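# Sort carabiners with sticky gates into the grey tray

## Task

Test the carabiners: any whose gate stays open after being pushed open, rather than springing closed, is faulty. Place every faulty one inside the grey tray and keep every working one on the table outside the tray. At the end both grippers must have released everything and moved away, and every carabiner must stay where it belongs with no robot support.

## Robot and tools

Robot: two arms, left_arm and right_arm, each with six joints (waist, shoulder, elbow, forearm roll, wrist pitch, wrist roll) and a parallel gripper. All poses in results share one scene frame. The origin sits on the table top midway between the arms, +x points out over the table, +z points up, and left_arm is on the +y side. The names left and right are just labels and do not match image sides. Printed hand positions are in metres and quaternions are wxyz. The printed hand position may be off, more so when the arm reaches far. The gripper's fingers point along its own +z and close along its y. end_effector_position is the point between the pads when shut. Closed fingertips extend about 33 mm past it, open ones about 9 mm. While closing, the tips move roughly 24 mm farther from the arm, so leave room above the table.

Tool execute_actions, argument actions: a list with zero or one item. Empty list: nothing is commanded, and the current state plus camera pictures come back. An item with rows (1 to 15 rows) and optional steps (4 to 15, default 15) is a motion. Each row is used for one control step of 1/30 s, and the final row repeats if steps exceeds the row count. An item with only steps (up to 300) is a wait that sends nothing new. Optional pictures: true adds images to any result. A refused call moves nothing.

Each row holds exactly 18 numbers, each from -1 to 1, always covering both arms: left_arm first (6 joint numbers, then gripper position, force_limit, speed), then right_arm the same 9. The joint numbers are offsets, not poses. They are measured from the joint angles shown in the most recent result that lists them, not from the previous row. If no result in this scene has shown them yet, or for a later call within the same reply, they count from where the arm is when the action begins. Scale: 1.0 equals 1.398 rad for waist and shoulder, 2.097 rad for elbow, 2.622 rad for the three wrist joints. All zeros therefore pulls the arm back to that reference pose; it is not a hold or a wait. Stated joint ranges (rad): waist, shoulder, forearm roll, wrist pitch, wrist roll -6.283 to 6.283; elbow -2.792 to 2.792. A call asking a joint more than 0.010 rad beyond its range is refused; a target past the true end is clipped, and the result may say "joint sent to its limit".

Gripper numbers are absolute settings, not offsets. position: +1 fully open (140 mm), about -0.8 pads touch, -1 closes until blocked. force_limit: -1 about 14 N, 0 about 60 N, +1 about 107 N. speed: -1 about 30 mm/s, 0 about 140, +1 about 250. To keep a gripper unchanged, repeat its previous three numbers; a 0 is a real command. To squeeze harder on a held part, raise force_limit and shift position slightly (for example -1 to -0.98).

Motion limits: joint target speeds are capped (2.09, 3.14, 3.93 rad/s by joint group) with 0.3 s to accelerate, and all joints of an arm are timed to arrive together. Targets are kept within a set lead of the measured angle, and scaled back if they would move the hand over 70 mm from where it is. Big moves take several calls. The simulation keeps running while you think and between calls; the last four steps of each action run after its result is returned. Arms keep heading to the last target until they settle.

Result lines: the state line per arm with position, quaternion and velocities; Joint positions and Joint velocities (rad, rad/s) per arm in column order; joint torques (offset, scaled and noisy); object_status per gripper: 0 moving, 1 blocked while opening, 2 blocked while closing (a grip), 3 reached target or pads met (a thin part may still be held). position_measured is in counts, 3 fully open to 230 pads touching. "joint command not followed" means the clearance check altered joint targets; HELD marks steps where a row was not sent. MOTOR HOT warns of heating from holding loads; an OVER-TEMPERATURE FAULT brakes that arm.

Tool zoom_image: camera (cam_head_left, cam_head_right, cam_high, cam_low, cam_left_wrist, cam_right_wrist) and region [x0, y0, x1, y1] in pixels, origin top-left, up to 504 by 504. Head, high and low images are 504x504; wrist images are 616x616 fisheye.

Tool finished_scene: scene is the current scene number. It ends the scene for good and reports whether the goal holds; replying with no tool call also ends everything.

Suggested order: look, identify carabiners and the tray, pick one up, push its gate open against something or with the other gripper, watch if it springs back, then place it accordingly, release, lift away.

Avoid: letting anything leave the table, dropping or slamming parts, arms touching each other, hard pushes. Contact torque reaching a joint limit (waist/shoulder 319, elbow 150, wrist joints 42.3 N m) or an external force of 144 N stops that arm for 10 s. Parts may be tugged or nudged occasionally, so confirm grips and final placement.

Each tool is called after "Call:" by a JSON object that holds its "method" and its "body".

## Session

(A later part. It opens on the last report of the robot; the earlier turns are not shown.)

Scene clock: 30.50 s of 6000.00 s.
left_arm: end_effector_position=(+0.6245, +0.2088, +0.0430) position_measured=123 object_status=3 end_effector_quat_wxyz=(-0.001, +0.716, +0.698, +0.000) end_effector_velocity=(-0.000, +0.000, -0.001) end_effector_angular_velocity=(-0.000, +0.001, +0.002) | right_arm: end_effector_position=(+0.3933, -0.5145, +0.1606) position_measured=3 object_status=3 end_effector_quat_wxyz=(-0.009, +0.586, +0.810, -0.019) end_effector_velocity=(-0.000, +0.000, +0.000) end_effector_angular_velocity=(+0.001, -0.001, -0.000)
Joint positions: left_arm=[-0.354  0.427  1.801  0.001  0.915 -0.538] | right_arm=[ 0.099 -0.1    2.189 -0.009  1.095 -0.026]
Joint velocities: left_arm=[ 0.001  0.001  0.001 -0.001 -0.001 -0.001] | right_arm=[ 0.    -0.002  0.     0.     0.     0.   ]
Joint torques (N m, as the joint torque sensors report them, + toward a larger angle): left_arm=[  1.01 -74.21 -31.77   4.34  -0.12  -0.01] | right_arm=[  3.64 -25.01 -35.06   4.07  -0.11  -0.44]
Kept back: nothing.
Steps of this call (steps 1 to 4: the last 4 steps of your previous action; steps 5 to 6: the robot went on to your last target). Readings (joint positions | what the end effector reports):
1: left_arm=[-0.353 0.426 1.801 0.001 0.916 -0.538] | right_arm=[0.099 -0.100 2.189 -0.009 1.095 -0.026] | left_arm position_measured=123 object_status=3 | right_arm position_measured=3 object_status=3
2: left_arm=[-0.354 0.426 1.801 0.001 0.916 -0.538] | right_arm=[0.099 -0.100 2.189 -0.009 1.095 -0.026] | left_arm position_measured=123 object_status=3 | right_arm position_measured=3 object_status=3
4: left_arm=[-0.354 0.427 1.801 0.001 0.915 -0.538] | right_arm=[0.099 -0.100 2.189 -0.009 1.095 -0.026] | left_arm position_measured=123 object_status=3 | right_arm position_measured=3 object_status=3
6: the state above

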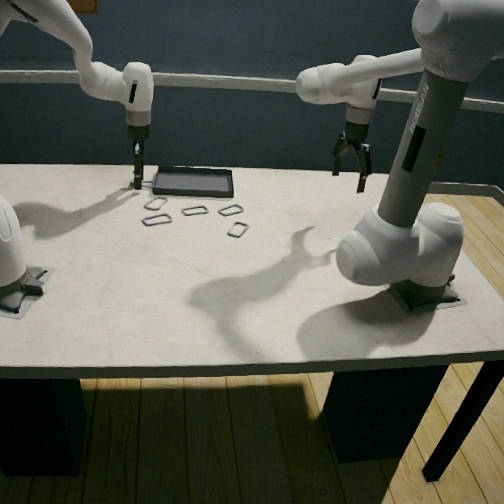

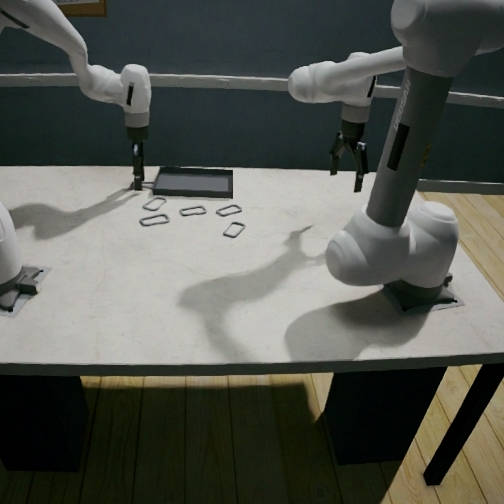

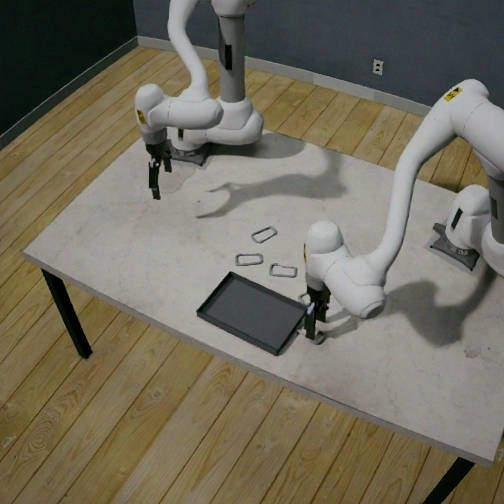

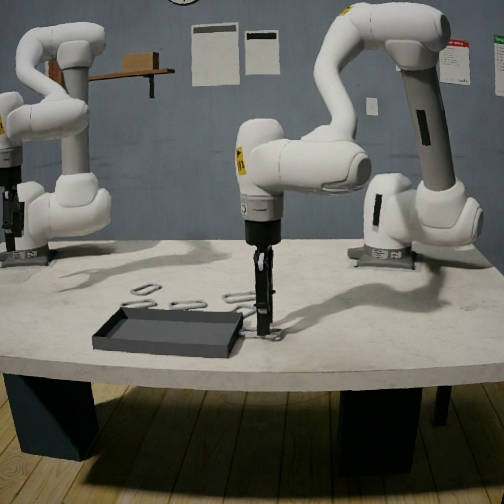

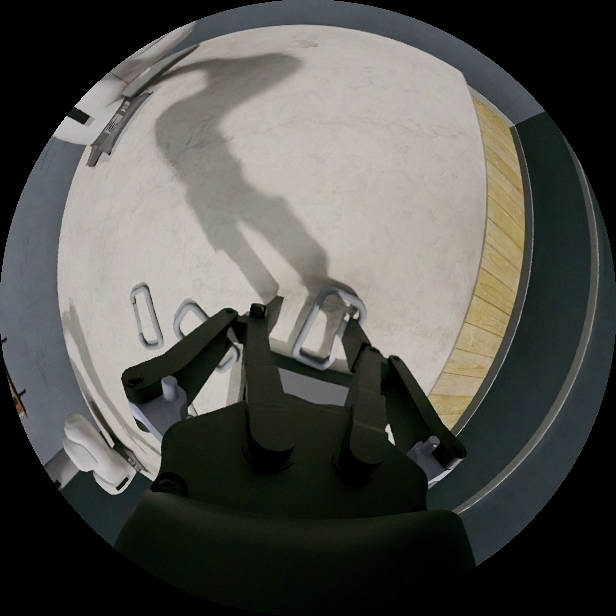

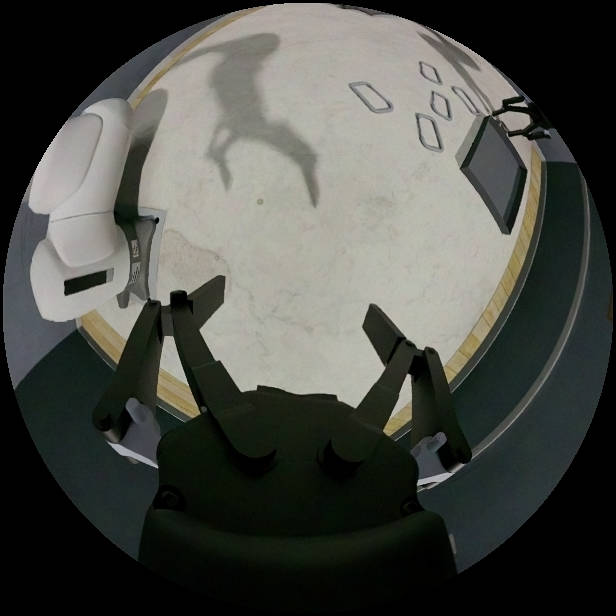

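Call:
{"method": "execute_actions", "body": {"actions": [{"rows":[[-0.0027,0.0014,-0.0014,0,0.0004,-0.0014,0.05,-0.3,-0.3,0,0,0,0,0,0,1,0,0],[-0.0054,0.0028,-0.0029,0,0.0008,-0.0028,0.05,-0.3,-0.3,0,0,0,0,0,0,1,0,0],[-0.0054,0.0028,-0.0029,0,0.0008,-0.0028,0.05,-0.3,-0.3,0,0,0,0,0,0,1,0,0],[-0.008,0.0041,-0.0043,0,0.0013,-0.0042,0.05,-0.3,-0.3,0,0,0,0,0,0,1,0,0],[-0.008,0.0041,-0.0043,0,0.0013,-0.0042,0.05,-0.3,-0.3,0,0,0,0,0,0,1,0,0],[-0.0107,0.0055,-0.0058,0,0.0017,-0.0056,0.05,-0.3,-0.3,0,0,0,0,0,0,1,0,0],[-0.0107,0.0055,-0.0058,0,0.0017,-0.0056,0.05,-0.3,-0.3,0,0,0,0,0,0,1,0,0],[-0.0134,0.0069,-0.0072,0,0.0021,-0.007,0.05,-0.3,-0.3,0,0,0,0,0,0,1,0,0]],"steps":15}]}}

Call:
{"method": "execute_actions", "body": {"actions": [{"steps":5}], "pictures": true}}

Call:
{"method": "zoom_image", "body": {"camera": "cam_left_wrist", "region": [240, 250, 420, 420]}}

Scene clock: 31.33 s of 6000.00 s.
left_arm: end_effector_position=(+0.6241, +0.1949, +0.0429) position_measured=123 object_status=3 end_effector_quat_wxyz=(-0.001, +0.716, +0.698, +0.000) end_effector_velocity=(-0.002, -0.021, -0.001) end_effector_angular_velocity=(+0.002, +0.002, -0.002) | right_arm: end_effector_position=(+0.3933, -0.5145, +0.1606) position_measured=3 object_status=3 end_effector_quat_wxyz=(-0.009, +0.586, +0.810, -0.019) end_effector_velocity=(+0.000, +0.000, -0.000) end_effector_angular_velocity=(-0.000, -0.000, +0.000)
Joint positions: left_arm=[-0.371  0.435  1.788  0.001  0.92  -0.554] | right_arm=[ 0.099 -0.1    2.189 -0.009  1.095 -0.026]
Joint velocities: left_arm=[-0.026  0.014 -0.02   0.     0.009 -0.024] | right_arm=[ 0.     0.001 -0.001 -0.    -0.    -0.   ]
Joint torques (N m, as the joint torque sensors report them, + toward a larger angle): left_arm=[  0.26 -78.3  -31.92   4.3    0.28  -0.37] | right_arm=[  2.83 -26.1  -34.86   3.95  -0.22  -0.16]
Steps of this call (steps 1 to 14: the robot went on to your last target; steps 15 to 25: the first 11 steps of this action). Readings (joint positions | what the end effector reports):
15: left_arm=[-0.354 0.427 1.801 0.001 0.915 -0.538] | right_arm=[0.099 -0.100 2.189 -0.009 1.095 -0.026] | left_arm position_measured=123 object_status=3 | right_arm position_measured=3 object_status=3
16: left_arm=[-0.355 0.427 1.801 0.001 0.915 -0.539] | right_arm=[0.099 -0.100 2.189 -0.009 1.095 -0.026] | left_arm position_measured=123 object_status=3 | right_arm position_measured=3 object_status=3
18: left_arm=[-0.359 0.429 1.798 0.001 0.916 -0.542] | right_arm=[0.099 -0.100 2.189 -0.009 1.095 -0.026] | left_arm position_measured=123 object_status=3 | right_arm position_measured=3 object_status=3
22: left_arm=[-0.366 0.433 1.791 0.001 0.919 -0.550] | right_arm=[0.099 -0.100 2.189 -0.009 1.095 -0.026] | left_arm position_measured=123 object_status=3 | right_arm position_measured=3 object_status=3
25: the state above

Scene clock: 31.50 s of 6000.00 s.
left_arm: end_effector_position=(+0.6240, +0.1936, +0.0429) position_measured=123 object_status=3 end_effector_quat_wxyz=(-0.001, +0.716, +0.698, +0.000) end_effector_velocity=(+0.000, -0.001, -0.000) end_effector_angular_velocity=(+0.001, +0.000, -0.002) | right_arm: end_effector_position=(+0.3933, -0.5145, +0.1606) position_measured=3 object_status=3 end_effector_quat_wxyz=(-0.009, +0.586, +0.810, -0.019) end_effector_velocity=(+0.000, +0.000, -0.001) end_effector_angular_velocity=(-0.000, +0.002, -0.001)
Joint positions: left_arm=[-0.372  0.436  1.786  0.001  0.921 -0.556] | right_arm=[ 0.099 -0.1    2.189 -0.009  1.095 -0.026]
Joint velocities: left_arm=[-0.002  0.002 -0.002  0.001  0.001 -0.001] | right_arm=[-0.     0.002 -0.     0.001 -0.     0.   ]
Joint torques (N m, as the joint torque sensors report them, + toward a larger angle): left_arm=[  1.26 -76.88 -31.8    4.29   0.12  -0.16] | right_arm=[  4.61 -26.98 -34.36   3.74   0.02  -0.35]
Kept back: nothing.
Steps of this call (steps 1 to 4: the last 4 steps of your previous action; step 5: the robot went on to your last target). Readings (joint positions | what the end effector reports):
1: left_arm=[-0.371 0.436 1.787 0.001 0.920 -0.555] | right_arm=[0.099 -0.100 2.189 -0.009 1.095 -0.026] | left_arm position_measured=123 object_status=3 | right_arm position_measured=3 object_status=3
2: left_arm=[-0.372 0.436 1.787 0.001 0.921 -0.555] | right_arm=[0.099 -0.100 2.189 -0.009 1.095 -0.026] | left_arm position_measured=123 object_status=3 | right_arm position_measured=3 object_status=3
4: left_arm=[-0.372 0.436 1.786 0.001 0.921 -0.556] | right_arm=[0.099 -0.100 2.189 -0.009 1.095 -0.026] | left_arm position_measured=123 object_status=3 | right_arm position_measured=3 object_status=3
5: the state above

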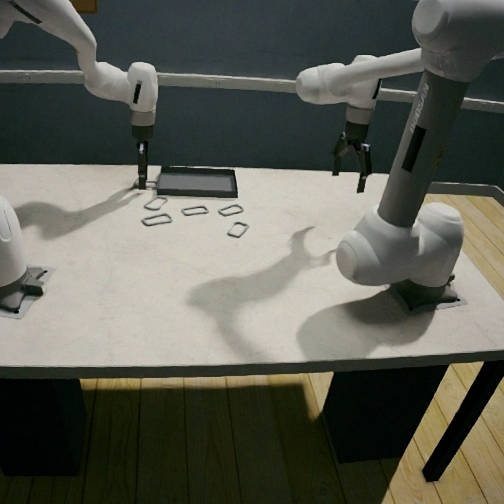

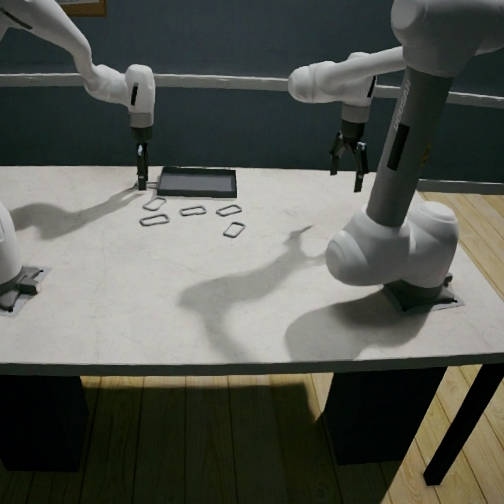

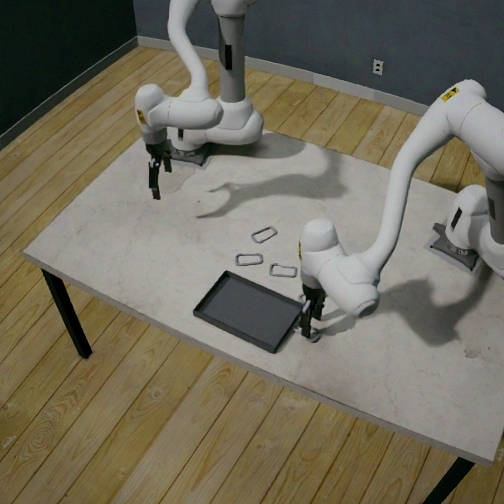

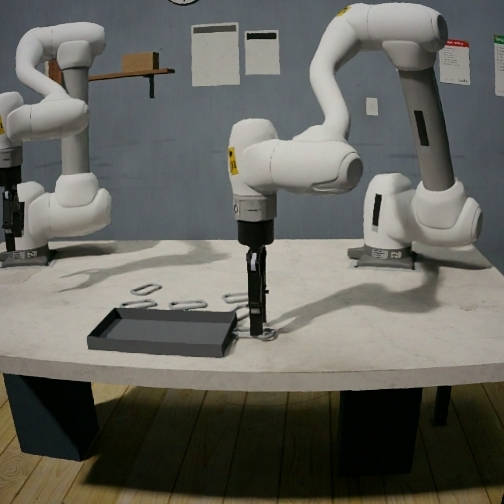

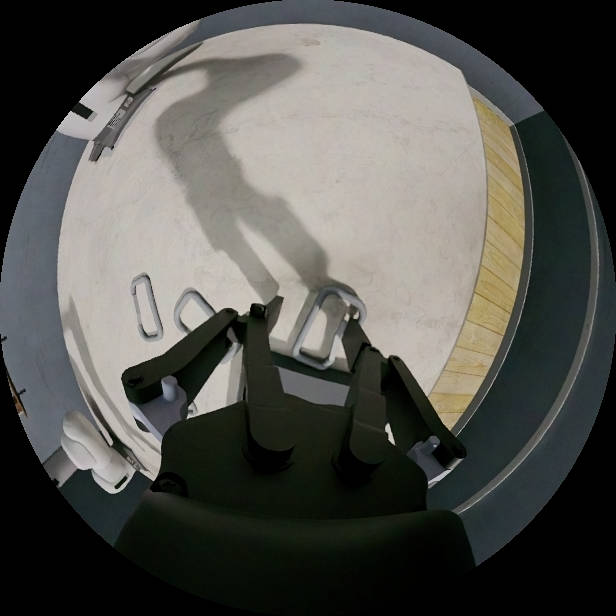

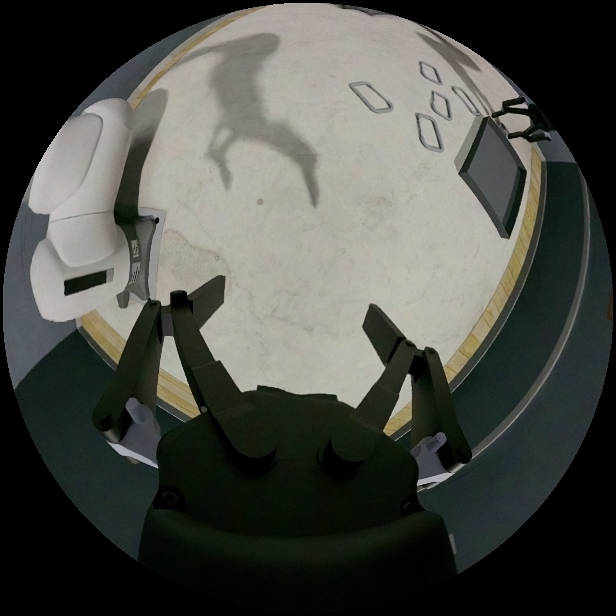

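Region (240, 250, 420, 420) of cam_left_wrist's 616x616 image, scaled by 2.800, with more detail than that image has.

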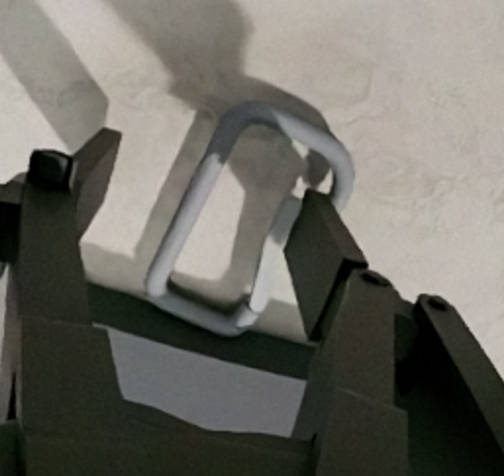

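Call:
{"method": "execute_actions", "body": {"actions": [{"rows":[[0,0.002,0.0007,0,-0.0015,0,-0.36,-0.3,-0.4,0,0,0,0,0,0,1,0,0]],"steps":15}]}}

Call:
{"method": "execute_actions", "body": {"actions": [{"steps":14}], "pictures": true}}

Call:
{"method": "zoom_image", "body": {"camera": "cam_left_wrist", "region": [240, 250, 420, 420]}}

Scene clock: 32.07 s of 6000.00 s.
left_arm: end_effector_position=(+0.6240, +0.1935, +0.0404) position_measured=171 object_status=0 end_effector_quat_wxyz=(-0.001, +0.716, +0.698, +0.000) end_effector_velocity=(+0.001, +0.000, +0.000) end_effector_angular_velocity=(-0.001, -0.001, +0.001) | right_arm: end_effector_position=(+0.3933, -0.5145, +0.1606) position_measured=3 object_status=3 end_effector_quat_wxyz=(-0.009, +0.586, +0.810, -0.019) end_effector_velocity=(+0.000, +0.000, +0.000) end_effector_angular_velocity=(+0.000, -0.001, +0.001)
Joint positions: left_arm=[-0.373  0.439  1.788  0.001  0.917 -0.556] | right_arm=[ 0.099 -0.1    2.189 -0.009  1.095 -0.026]
Joint velocities: left_arm=[ 0.001 -0.     0.    -0.    -0.001 -0.   ] | right_arm=[ 0.    -0.001 -0.    -0.     0.    -0.   ]
Joint torques (N m, as the joint torque sensors report them, + toward a larger angle): left_arm=[  0.53 -71.54 -29.12   4.74  -0.22   0.03] | right_arm=[  2.31 -24.7  -34.45   4.09  -0.27  -0.41]
Steps of this call (steps 1 to 6: the robot went on to your last target; steps 7 to 17: the first 11 steps of this action). Readings (joint positions | what the end effector reports):
7: left_arm=[-0.373 0.436 1.786 0.001 0.921 -0.556] | right_arm=[0.099 -0.100 2.189 -0.009 1.095 -0.026] | left_arm position_measured=123 object_status=0 | right_arm position_measured=3 object_status=3
8: left_arm=[-0.373 0.437 1.786 0.001 0.921 -0.556] | right_arm=[0.099 -0.100 2.189 -0.009 1.095 -0.026] | left_arm position_measured=124 object_status=0 | right_arm position_measured=3 object_status=3
10: left_arm=[-0.373 0.438 1.787 0.001 0.919 -0.556] | right_arm=[0.099 -0.100 2.189 -0.009 1.095 -0.026] | left_arm position_measured=135 object_status=0 | right_arm position_measured=3 object_status=3
14: left_arm=[-0.373 0.439 1.788 0.001 0.917 -0.556] | right_arm=[0.099 -0.100 2.189 -0.009 1.095 -0.026] | left_arm position_measured=156 object_status=0 | right_arm position_measured=3 object_status=3
17: the state above

Scene clock: 32.53 s of 6000.00 s.
left_arm: end_effector_position=(+0.6240, +0.1936, +0.0403) position_measured=174 object_status=3 end_effector_quat_wxyz=(-0.001, +0.716, +0.698, +0.000) end_effector_velocity=(-0.000, -0.001, +0.000) end_effector_angular_velocity=(-0.000, -0.001, -0.000) | right_arm: end_effector_position=(+0.3933, -0.5145, +0.1606) position_measured=3 object_status=3 end_effector_quat_wxyz=(-0.009, +0.586, +0.810, -0.019) end_effector_velocity=(+0.000, +0.000, -0.000) end_effector_angular_velocity=(-0.000, +0.001, +0.001)
Joint positions: left_arm=[-0.372  0.439  1.788  0.001  0.917 -0.556] | right_arm=[ 0.099 -0.1    2.189 -0.009  1.095 -0.026]
Joint velocities: left_arm=[-0.001 -0.    -0.     0.    -0.    -0.001] | right_arm=[ 0.     0.001 -0.    -0.    -0.    -0.001]
Joint torques (N m, as the joint torque sensors report them, + toward a larger angle): left_arm=[  1.93 -69.47 -28.54   5.25  -0.39   0.03] | right_arm=[  2.91 -26.86 -34.35   3.69   0.05  -0.29]
Kept back: nothing.
Steps of this call (steps 1 to 4: the last 4 steps of your previous action; steps 5 to 14: the robot went on to your last target). Readings (joint positions | what the end effector reports):
1: left_arm=[-0.373 0.439 1.788 0.001 0.917 -0.556] | right_arm=[0.099 -0.100 2.189 -0.009 1.095 -0.026] | left_arm position_measured=174 object_status=0 | right_arm position_measured=3 object_status=3
2: left_arm=[-0.372 0.439 1.788 0.001 0.917 -0.556] | right_arm=[0.099 -0.100 2.189 -0.009 1.095 -0.026] | left_arm position_measured=174 object_status=0 | right_arm position_measured=3 object_status=3
4: left_arm=[-0.372 0.439 1.788 0.001 0.917 -0.556] | right_arm=[0.099 -0.100 2.189 -0.009 1.095 -0.026] | left_arm position_measured=174 object_status=0 | right_arm position_measured=3 object_status=3
8: left_arm=[-0.372 0.439 1.788 0.001 0.917 -0.556] | right_arm=[0.099 -0.100 2.189 -0.009 1.095 -0.026] | left_arm position_measured=174 object_status=3 | right_arm position_measured=3 object_status=3
14: the state above

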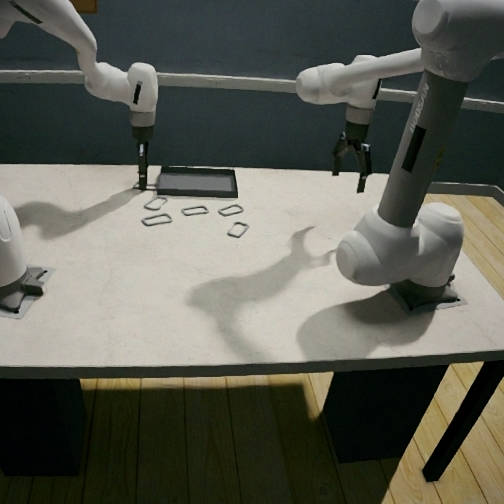

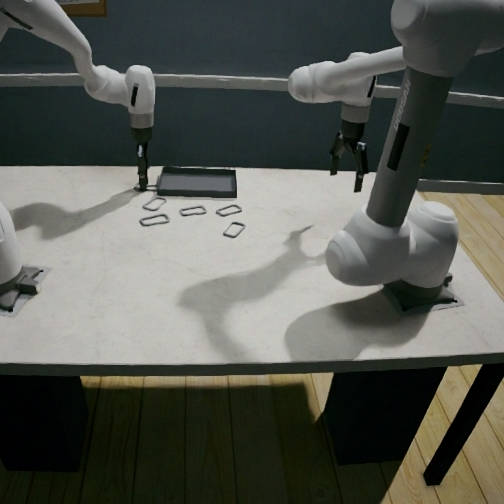

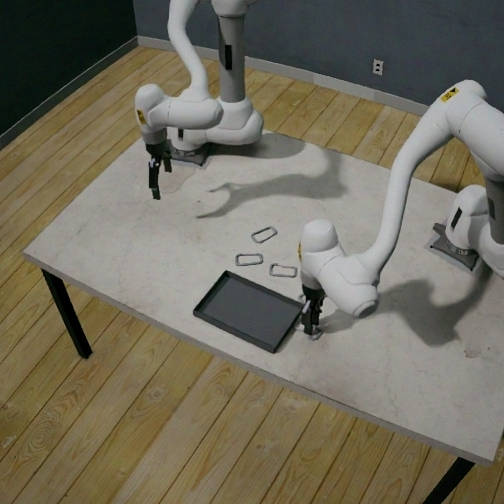

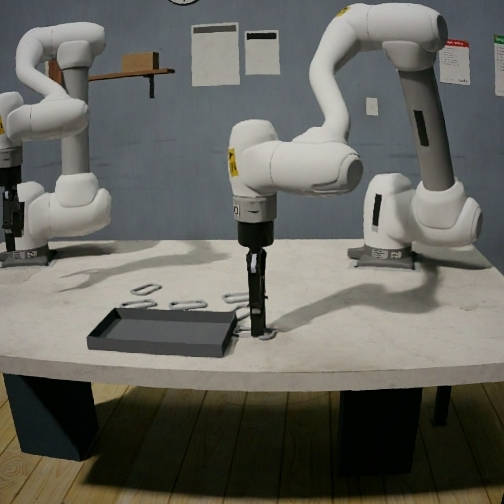

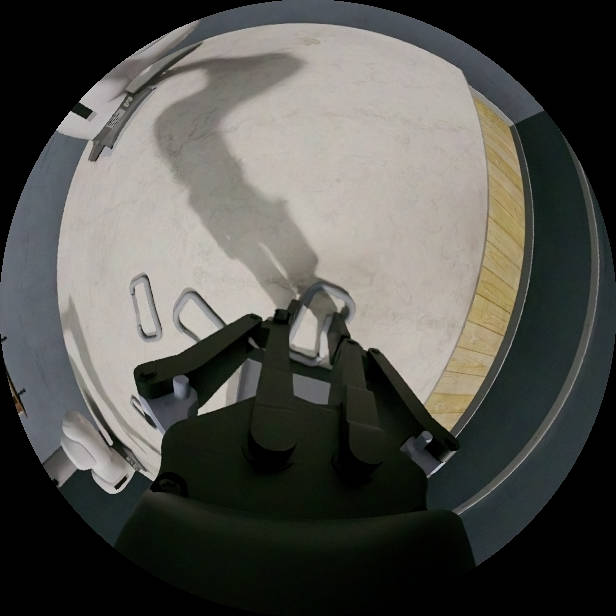

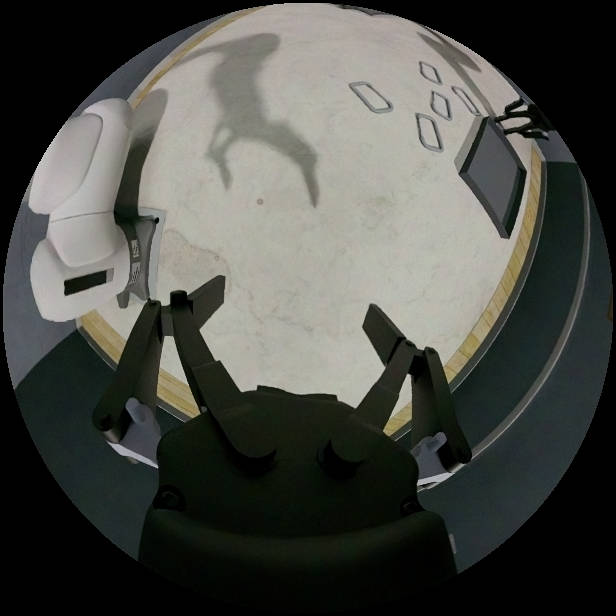

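Region (240, 250, 420, 420) of cam_left_wrist's 616x616 image, scaled by 2.800, with more detail than that image has.

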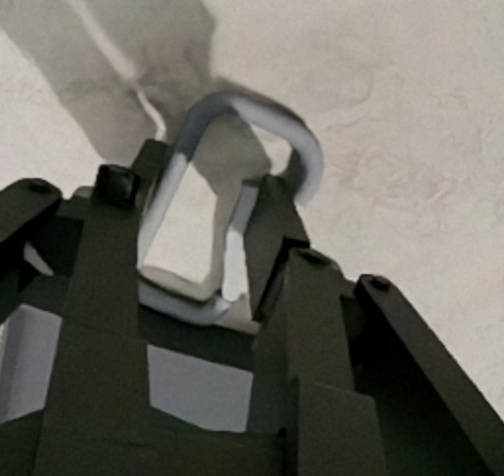

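Call:
{"method": "execute_actions", "body": {"actions": [{"rows":[[-0.002,0.0007,-0.001,0,0.0004,-0.001,-0.36,-0.3,-0.4,0,0,0,0,0,0,1,0,0],[-0.0036,0.0015,-0.002,0,0.0008,-0.002,-0.36,-0.3,-0.4,0,0,0,0,0,0,1,0,0],[-0.0036,0.0015,-0.002,0,0.0008,-0.002,-0.36,-0.3,-0.4,0,0,0,0,0,0,1,0,0],[-0.0054,0.0024,-0.003,0,0.0011,-0.003,-0.36,-0.3,-0.4,0,0,0,0,0,0,1,0,0],[-0.0054,0.0024,-0.003,0,0.0011,-0.003,-0.36,-0.3,-0.4,0,0,0,0,0,0,1,0,0],[-0.0072,0.0033,-0.004,0,0.0014,-0.004,-0.36,-0.3,-0.4,0,0,0,0,0,0,1,0,0],[-0.0072,0.0033,-0.004,0,0.0014,-0.004,-0.36,-0.3,-0.4,0,0,0,0,0,0,1,0,0],[-0.009,0.004,-0.0048,0,0.0018,-0.0047,-0.36,-0.3,-0.4,0,0,0,0,0,0,1,0,0]],"steps":15}]}}

Call:
{"method": "execute_actions", "body": {"actions": [{"steps":5}], "pictures": true}}

Call:
{"method": "zoom_image", "body": {"camera": "cam_left_wrist", "region": [240, 250, 420, 420]}}

Scene clock: 33.23 s of 6000.00 s.
left_arm: end_effector_position=(+0.6234, +0.1843, +0.0408) position_measured=174 object_status=3 end_effector_quat_wxyz=(-0.001, +0.716, +0.698, +0.000) end_effector_velocity=(-0.003, -0.014, +0.001) end_effector_angular_velocity=(+0.001, +0.002, -0.002) | right_arm: end_effector_position=(+0.3933, -0.5145, +0.1606) position_measured=3 object_status=3 end_effector_quat_wxyz=(-0.009, +0.586, +0.810, -0.019) end_effector_velocity=(-0.000, -0.000, -0.001) end_effector_angular_velocity=(-0.000, +0.002, -0.000)
Joint positions: left_arm=[-0.384  0.444  1.779  0.001  0.921 -0.567] | right_arm=[ 0.099 -0.1    2.189 -0.009  1.095 -0.026]
Joint velocities: left_arm=[-0.018  0.006 -0.012  0.     0.008 -0.016] | right_arm=[-0.     0.001  0.    -0.    -0.     0.   ]
Joint torques (N m, as the joint torque sensors report them, + toward a larger angle): left_arm=[  4.4  -80.45 -30.46   4.31   0.3    0.15] | right_arm=[  3.91 -25.   -34.71   3.94  -0.23  -0.44]
Steps of this call (steps 1 to 10: the robot went on to your last target; steps 11 to 21: the first 11 steps of this action). Readings (joint positions | what the end effector reports):
11: left_arm=[-0.372 0.439 1.788 0.001 0.917 -0.556] | right_arm=[0.099 -0.100 2.189 -0.009 1.095 -0.026] | left_arm position_measured=174 object_status=3 | right_arm position_measured=3 object_status=3
12: left_arm=[-0.373 0.439 1.787 0.001 0.917 -0.556] | right_arm=[0.099 -0.100 2.189 -0.009 1.095 -0.026] | left_arm position_measured=174 object_status=3 | right_arm position_measured=3 object_status=3
14: left_arm=[-0.375 0.440 1.785 0.001 0.917 -0.559] | right_arm=[0.099 -0.100 2.189 -0.009 1.095 -0.026] | left_arm position_measured=174 object_status=3 | right_arm position_measured=3 object_status=3
18: left_arm=[-0.380 0.443 1.781 0.001 0.920 -0.564] | right_arm=[0.099 -0.100 2.189 -0.009 1.095 -0.026] | left_arm position_measured=174 object_status=3 | right_arm position_measured=3 object_status=3
21: the state above

Scene clock: 33.40 s of 6000.00 s.
left_arm: end_effector_position=(+0.6233, +0.1835, +0.0408) position_measured=174 object_status=3 end_effector_quat_wxyz=(-0.001, +0.716, +0.698, +0.000) end_effector_velocity=(-0.001, -0.002, +0.000) end_effector_angular_velocity=(-0.001, +0.000, -0.003) | right_arm: end_effector_position=(+0.3933, -0.5145, +0.1606) position_measured=3 object_status=3 end_effector_quat_wxyz=(-0.009, +0.586, +0.810, -0.019) end_effector_velocity=(+0.000, -0.000, -0.000) end_effector_angular_velocity=(-0.000, +0.000, +0.000)
Joint positions: left_arm=[-0.385  0.444  1.778  0.001  0.921 -0.568] | right_arm=[ 0.099 -0.1    2.189 -0.009  1.095 -0.026]
Joint velocities: left_arm=[-0.003  0.    -0.001 -0.001  0.001  0.   ] | right_arm=[-0.  0.  0. -0. -0. -0.]
Joint torques (N m, as the joint torque sensors report them, + toward a larger angle): left_arm=[  3.46 -77.49 -31.23   4.13   0.14  -0.01] | right_arm=[  3.04 -24.94 -34.26   3.72   0.08  -0.24]
Kept back: nothing.
Steps of this call (steps 1 to 4: the last 4 steps of your previous action; step 5: the robot went on to your last target). Readings (joint positions | what the end effector reports):
1: left_arm=[-0.384 0.444 1.778 0.001 0.921 -0.568] | right_arm=[0.099 -0.100 2.189 -0.009 1.095 -0.026] | left_arm position_measured=174 object_status=3 | right_arm position_measured=3 object_status=3
2: left_arm=[-0.385 0.444 1.778 0.001 0.921 -0.568] | right_arm=[0.099 -0.100 2.189 -0.009 1.095 -0.026] | left_arm position_measured=174 object_status=3 | right_arm position_measured=3 object_status=3
4: left_arm=[-0.385 0.444 1.778 0.001 0.921 -0.568] | right_arm=[0.099 -0.100 2.189 -0.009 1.095 -0.026] | left_arm position_measured=174 object_status=3 | right_arm position_measured=3 object_status=3
5: the state above

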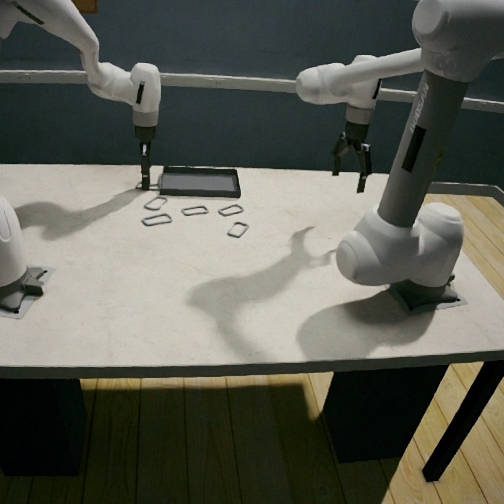

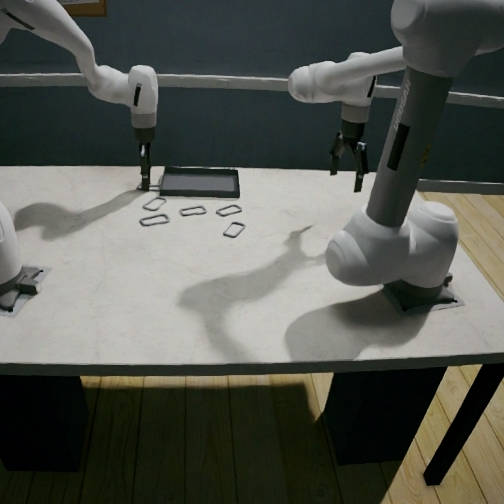

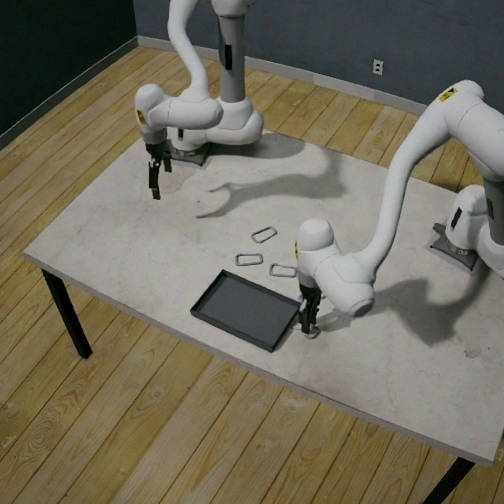

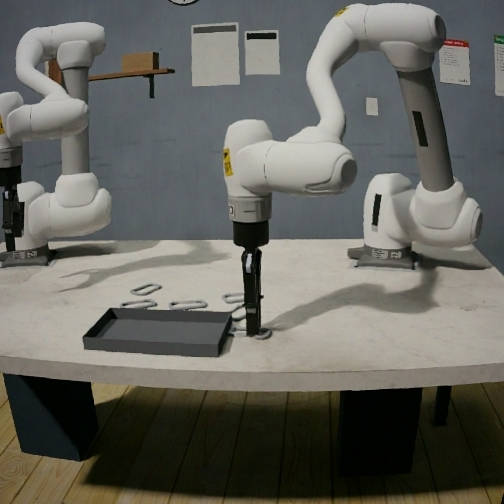

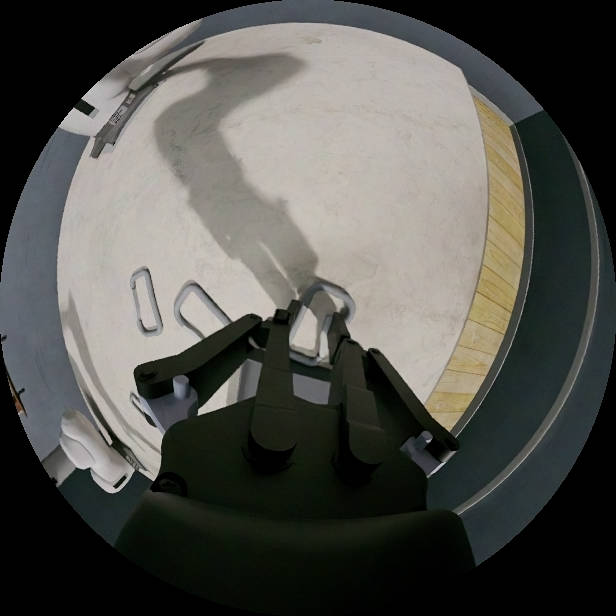

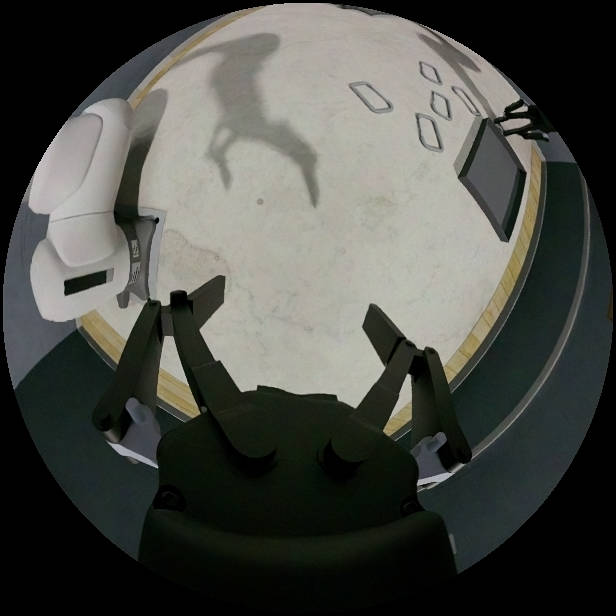

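Region (240, 250, 420, 420) of cam_left_wrist's 616x616 image, scaled by 2.800, with more detail than that image has.

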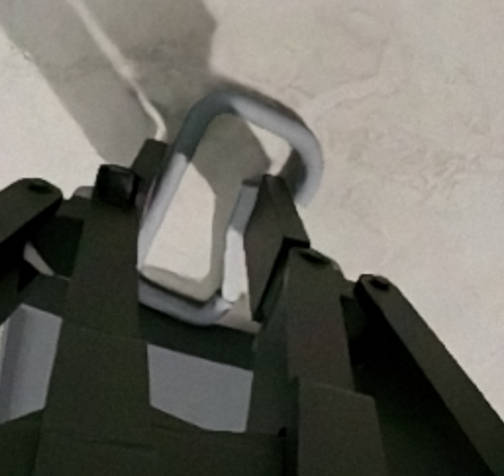

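Call:
{"method": "execute_actions", "body": {"actions": [{"rows":[[0.004,-0.0025,0.0008,0,0.001,0.002,-0.36,-0.3,-0.4,0,0,0,0,0,0,1,0,0],[0.004,-0.0035,0.0004,0,0.0018,0.002,-0.36,-0.3,-0.4,0,0,0,0,0,0,1,0,0],[0.004,-0.0045,0,0,0.0026,0.002,-0.36,-0.3,-0.4,0,0,0,0,0,0,1,0,0],[0.004,-0.0055,-0.0004,0,0.0034,0.002,-0.36,-0.3,-0.4,0,0,0,0,0,0,1,0,0],[0.004,-0.0065,-0.0008,0,0.0042,0.002,-0.36,-0.3,-0.4,0,0,0,0,0,0,1,0,0]],"steps":15}]}}

Call:
{"method": "execute_actions", "body": {"actions": [{"steps":5}], "pictures": true}}

Call:
{"method": "zoom_image", "body": {"camera": "cam_left_wrist", "region": [240, 250, 420, 420]}}

Scene clock: 34.57 s of 6000.00 s.
left_arm: end_effector_position=(+0.6240, +0.1877, +0.0477) position_measured=174 object_status=3 end_effector_quat_wxyz=(-0.001, +0.716, +0.698, -0.000) end_effector_velocity=(-0.000, +0.000, +0.002) end_effector_angular_velocity=(+0.001, +0.001, -0.002) | right_arm: end_effector_position=(+0.3933, -0.5145, +0.1606) position_measured=3 object_status=3 end_effector_quat_wxyz=(-0.009, +0.586, +0.810, -0.019) end_effector_velocity=(-0.000, -0.000, -0.000) end_effector_angular_velocity=(+0.000, +0.001, -0.001)
Joint positions: left_arm=[-0.379  0.436  1.776  0.001  0.932 -0.563] | right_arm=[ 0.099 -0.1    2.189 -0.009  1.095 -0.026]
Joint velocities: left_arm=[-0.    -0.002 -0.002  0.     0.005  0.002] | right_arm=[-0.     0.     0.001  0.    -0.     0.001]
Joint torques (N m, as the joint torque sensors report them, + toward a larger angle): left_arm=[  1.06 -76.51 -31.72   4.38  -0.21   0.05] | right_arm=[  2.93 -26.75 -34.66   3.88  -0.15  -0.49]
Steps of this call (steps 1 to 15: the robot went on to your last target; steps 16 to 24: nothing new was sent; steps 25 to 35: the first 11 steps of this action). Readings (joint positions | what the end effector reports):
25: left_arm=[-0.385 0.445 1.778 0.001 0.922 -0.568] | right_arm=[0.099 -0.100 2.189 -0.009 1.095 -0.026] | left_arm position_measured=174 object_status=3 | right_arm position_measured=3 object_status=3
26: left_arm=[-0.384 0.444 1.778 0.001 0.922 -0.568] | right_arm=[0.099 -0.100 2.189 -0.009 1.095 -0.026] | left_arm position_measured=174 object_status=3 | right_arm position_measured=3 object_status=3
28: left_arm=[-0.381 0.441 1.778 0.001 0.925 -0.565] | right_arm=[0.099 -0.100 2.189 -0.009 1.095 -0.026] | left_arm position_measured=174 object_status=3 | right_arm position_measured=3 object_status=3
32: left_arm=[-0.380 0.437 1.777 0.001 0.931 -0.563] | right_arm=[0.099 -0.100 2.189 -0.009 1.095 -0.026] | left_arm position_measured=174 object_status=3 | right_arm position_measured=3 object_status=3
35: the state above

Scene clock: 34.73 s of 6000.00 s.
left_arm: end_effector_position=(+0.6240, +0.1878, +0.0480) position_measured=174 object_status=3 end_effector_quat_wxyz=(-0.001, +0.716, +0.698, -0.000) end_effector_velocity=(+0.001, +0.001, -0.001) end_effector_angular_velocity=(+0.001, +0.001, +0.004) | right_arm: end_effector_position=(+0.3933, -0.5145, +0.1606) position_measured=3 object_status=3 end_effector_quat_wxyz=(-0.009, +0.586, +0.810, -0.019) end_effector_velocity=(+0.000, +0.000, -0.000) end_effector_angular_velocity=(-0.000, +0.000, -0.000)
Joint positions: left_arm=[-0.379  0.435  1.776  0.001  0.932 -0.563] | right_arm=[ 0.099 -0.1    2.189 -0.009  1.095 -0.026]
Joint velocities: left_arm=[ 0.002  0.002 -0.     0.     0.    -0.002] | right_arm=[ 0.     0.001 -0.    -0.     0.     0.001]
Joint torques (N m, as the joint torque sensors report them, + toward a larger angle): left_arm=[ -0.48 -76.29 -31.33   4.39   0.15   0.01] | right_arm=[  3.4  -24.11 -34.75   3.65   0.3   -0.36]
Kept back: nothing.
Steps of this call (steps 1 to 4: the last 4 steps of your previous action; step 5: the robot went on to your last target). Readings (joint positions | what the end effector reports):
1: left_arm=[-0.379 0.436 1.776 0.001 0.932 -0.563] | right_arm=[0.099 -0.100 2.189 -0.009 1.095 -0.026] | left_arm position_measured=174 object_status=3 | right_arm position_measured=3 object_status=3
2: left_arm=[-0.379 0.436 1.776 0.001 0.932 -0.563] | right_arm=[0.099 -0.100 2.189 -0.009 1.095 -0.026] | left_arm position_measured=174 object_status=3 | right_arm position_measured=3 object_status=3
4: left_arm=[-0.379 0.435 1.776 0.001 0.932 -0.563] | right_arm=[0.099 -0.100 2.189 -0.009 1.095 -0.026] | left_arm position_measured=174 object_status=3 | right_arm position_measured=3 object_status=3
5: the state above

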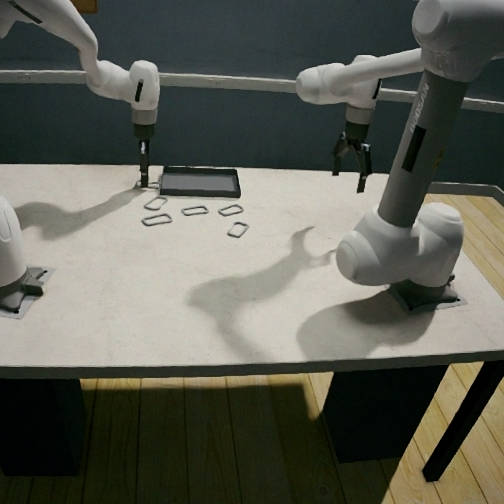

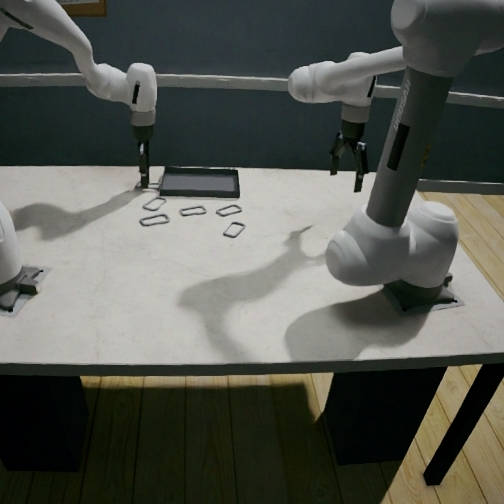

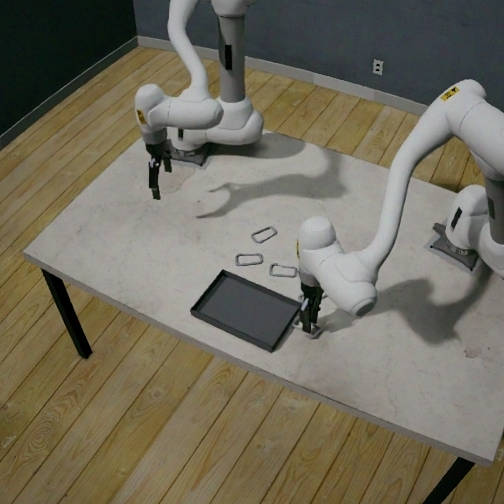

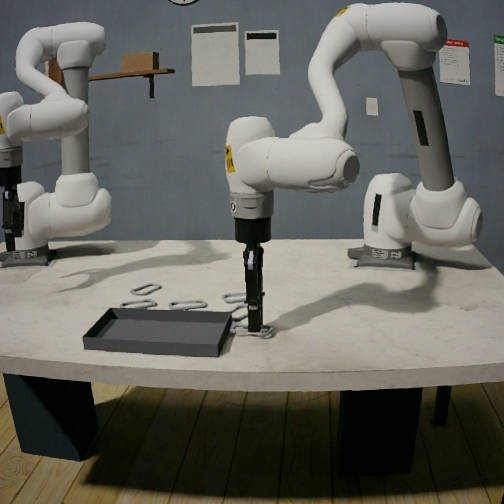

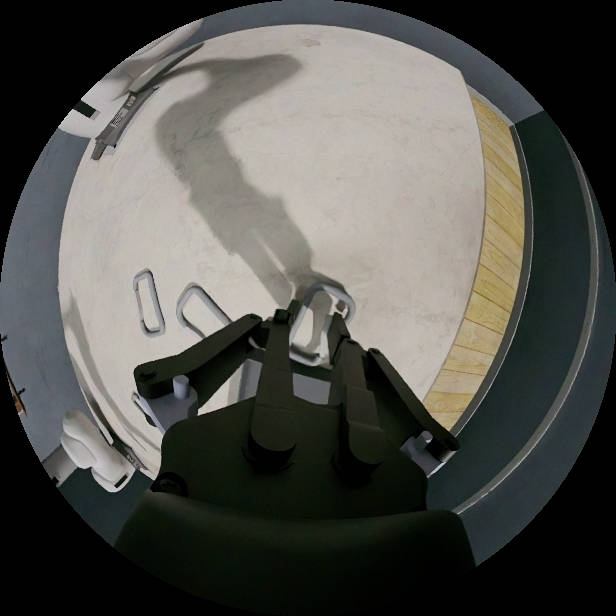

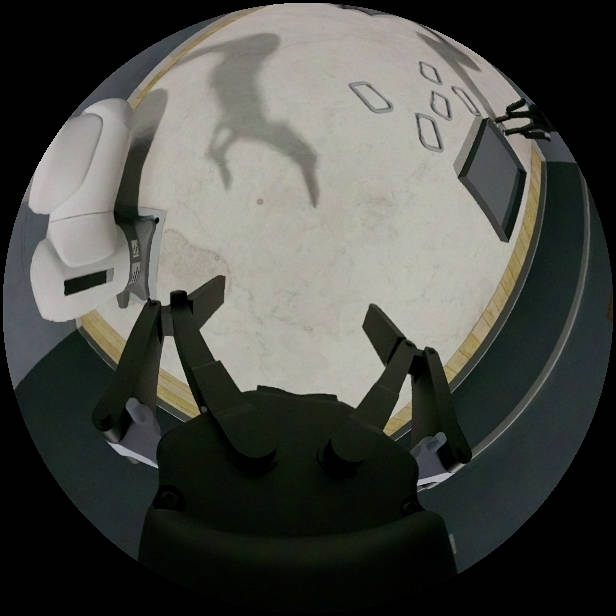

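Region (240, 250, 420, 420) of cam_left_wrist's 616x616 image, scaled by 2.800, with more detail than that image has.

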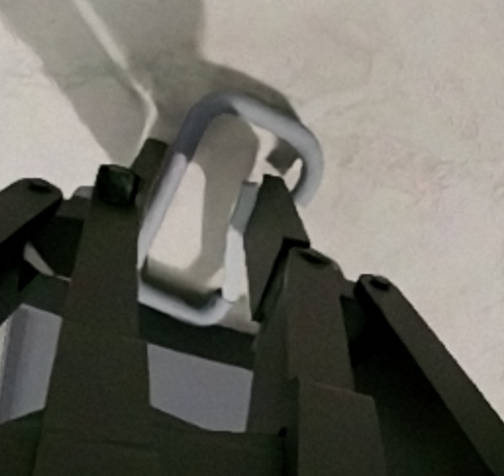

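Call:
{"method": "execute_actions", "body": {"actions": [{"rows":[[0.05,-0.04,0.005,0,0.018,0.027,-0.36,-0.3,-0.4,0.1,0,0,0.0035,0.0178,-0.48,1,0,0]],"steps":15}]}}

Call:
{"method": "execute_actions", "body": {"actions": [{"steps":10}]}}

Scene clock: 37.20 s of 6000.00 s.
left_arm: end_effector_position=(+0.6325, +0.2393, +0.0820) position_measured=174 object_status=3 end_effector_quat_wxyz=(-0.002, +0.716, +0.698, -0.000) end_effector_velocity=(+0.001, +0.008, +0.005) end_effector_angular_velocity=(+0.001, +0.001, -0.001) | right_arm: end_effector_position=(+0.3660, -0.4796, +0.1612) position_measured=3 object_status=3 end_effector_quat_wxyz=(-0.030, +0.232, +0.972, -0.023) end_effector_velocity=(-0.101, +0.117, +0.002) end_effector_angular_velocity=(+0.199, +0.216, +3.631)
Joint positions: left_arm=[-0.31   0.38   1.786  0.001  0.979 -0.493] | right_arm=[ 0.198 -0.1    2.189 -0.003  1.128 -0.715]
Joint velocities: left_arm=[ 0.01  -0.008  0.001  0.     0.008  0.011] | right_arm=[ 0.349  0.002  0.     0.023  0.115 -3.302]
Joint torques (N m, as the joint torque sensors report them, + toward a larger angle): left_arm=[ -1.06 -68.44 -32.76   4.45   0.03   0.1 ] | right_arm=[  0.56 -24.82 -35.65   3.59  -0.02  -0.58]
Steps of this call (steps 1 to 15: the robot went on to your last target; steps 16 to 63: nothing new was sent; steps 64 to 74: the first 11 steps of this action). Readings (joint positions | what the end effector reports):
64: left_arm=[-0.379 0.435 1.776 0.001 0.933 -0.563] | right_arm=[0.099 -0.100 2.189 -0.009 1.095 -0.027] | left_arm position_measured=174 object_status=3 | right_arm position_measured=3 object_status=3
65: left_arm=[-0.376 0.433 1.777 0.001 0.935 -0.559] | right_arm=[0.100 -0.100 2.189 -0.009 1.095 -0.034] | left_arm position_measured=174 object_status=3 | right_arm position_measured=3 object_status=3
67: left_arm=[-0.348 0.411 1.781 0.001 0.954 -0.531] | right_arm=[0.109 -0.100 2.189 -0.008 1.098 -0.090] | left_arm position_measured=174 object_status=3 | right_arm position_measured=3 object_status=3
71: left_arm=[-0.312 0.382 1.786 0.001 0.977 -0.496] | right_arm=[0.155 -0.100 2.189 -0.005 1.113 -0.375] | left_arm position_measured=174 object_status=3 | right_arm position_measured=3 object_status=3
74: the state above

Scene clock: 37.53 s of 6000.00 s.
left_arm: end_effector_position=(+0.6326, +0.2399, +0.0824) position_measured=174 object_status=3 end_effector_quat_wxyz=(-0.002, +0.716, +0.698, -0.000) end_effector_velocity=(+0.000, +0.000, +0.001) end_effector_angular_velocity=(-0.000, -0.001, +0.002) | right_arm: end_effector_position=(+0.3539, -0.4664, +0.1616) position_measured=3 object_status=3 end_effector_quat_wxyz=(-0.041, -0.069, +0.997, -0.015) end_effector_velocity=(+0.000, +0.000, +0.000) end_effector_angular_velocity=(+0.004, +0.002, +0.037)
Joint positions: left_arm=[-0.309  0.38   1.787  0.001  0.98  -0.492] | right_arm=[ 0.239 -0.1    2.189  0.     1.141 -1.283]
Joint velocities: left_arm=[ 0.001 -0.001 -0.    -0.     0.    -0.001] | right_arm=[ 0.     0.001 -0.001  0.001  0.    -0.038]
Joint torques (N m, as the joint torque sensors report them, + toward a larger angle): left_arm=[ -0.99 -71.93 -33.04   4.53   0.17   0.08] | right_arm=[  4.22 -25.83 -35.21   3.7    0.15  -0.11]
Kept back: nothing.
Steps of this call (steps 1 to 4: the last 4 steps of your previous action; steps 5 to 10: the robot went on to your last target). Readings (joint positions | what the end effector reports):
1: left_arm=[-0.310 0.380 1.787 0.001 0.979 -0.493] | right_arm=[0.209 -0.100 2.189 -0.002 1.131 -0.823] | left_arm position_measured=174 object_status=3 | right_arm position_measured=3 object_status=3
2: left_arm=[-0.310 0.380 1.787 0.001 0.979 -0.492] | right_arm=[0.218 -0.100 2.189 -0.001 1.134 -0.923] | left_arm position_measured=174 object_status=3 | right_arm position_measured=3 object_status=3
4: left_arm=[-0.310 0.380 1.787 0.001 0.980 -0.492] | right_arm=[0.231 -0.100 2.189 -0.000 1.139 -1.089] | left_arm position_measured=174 object_status=3 | right_arm position_measured=3 object_status=3
8: left_arm=[-0.309 0.380 1.787 0.001 0.980 -0.492] | right_arm=[0.239 -0.100 2.189 0.000 1.141 -1.268] | left_arm position_measured=174 object_status=3 | right_arm position_measured=3 object_status=3
10: the state above


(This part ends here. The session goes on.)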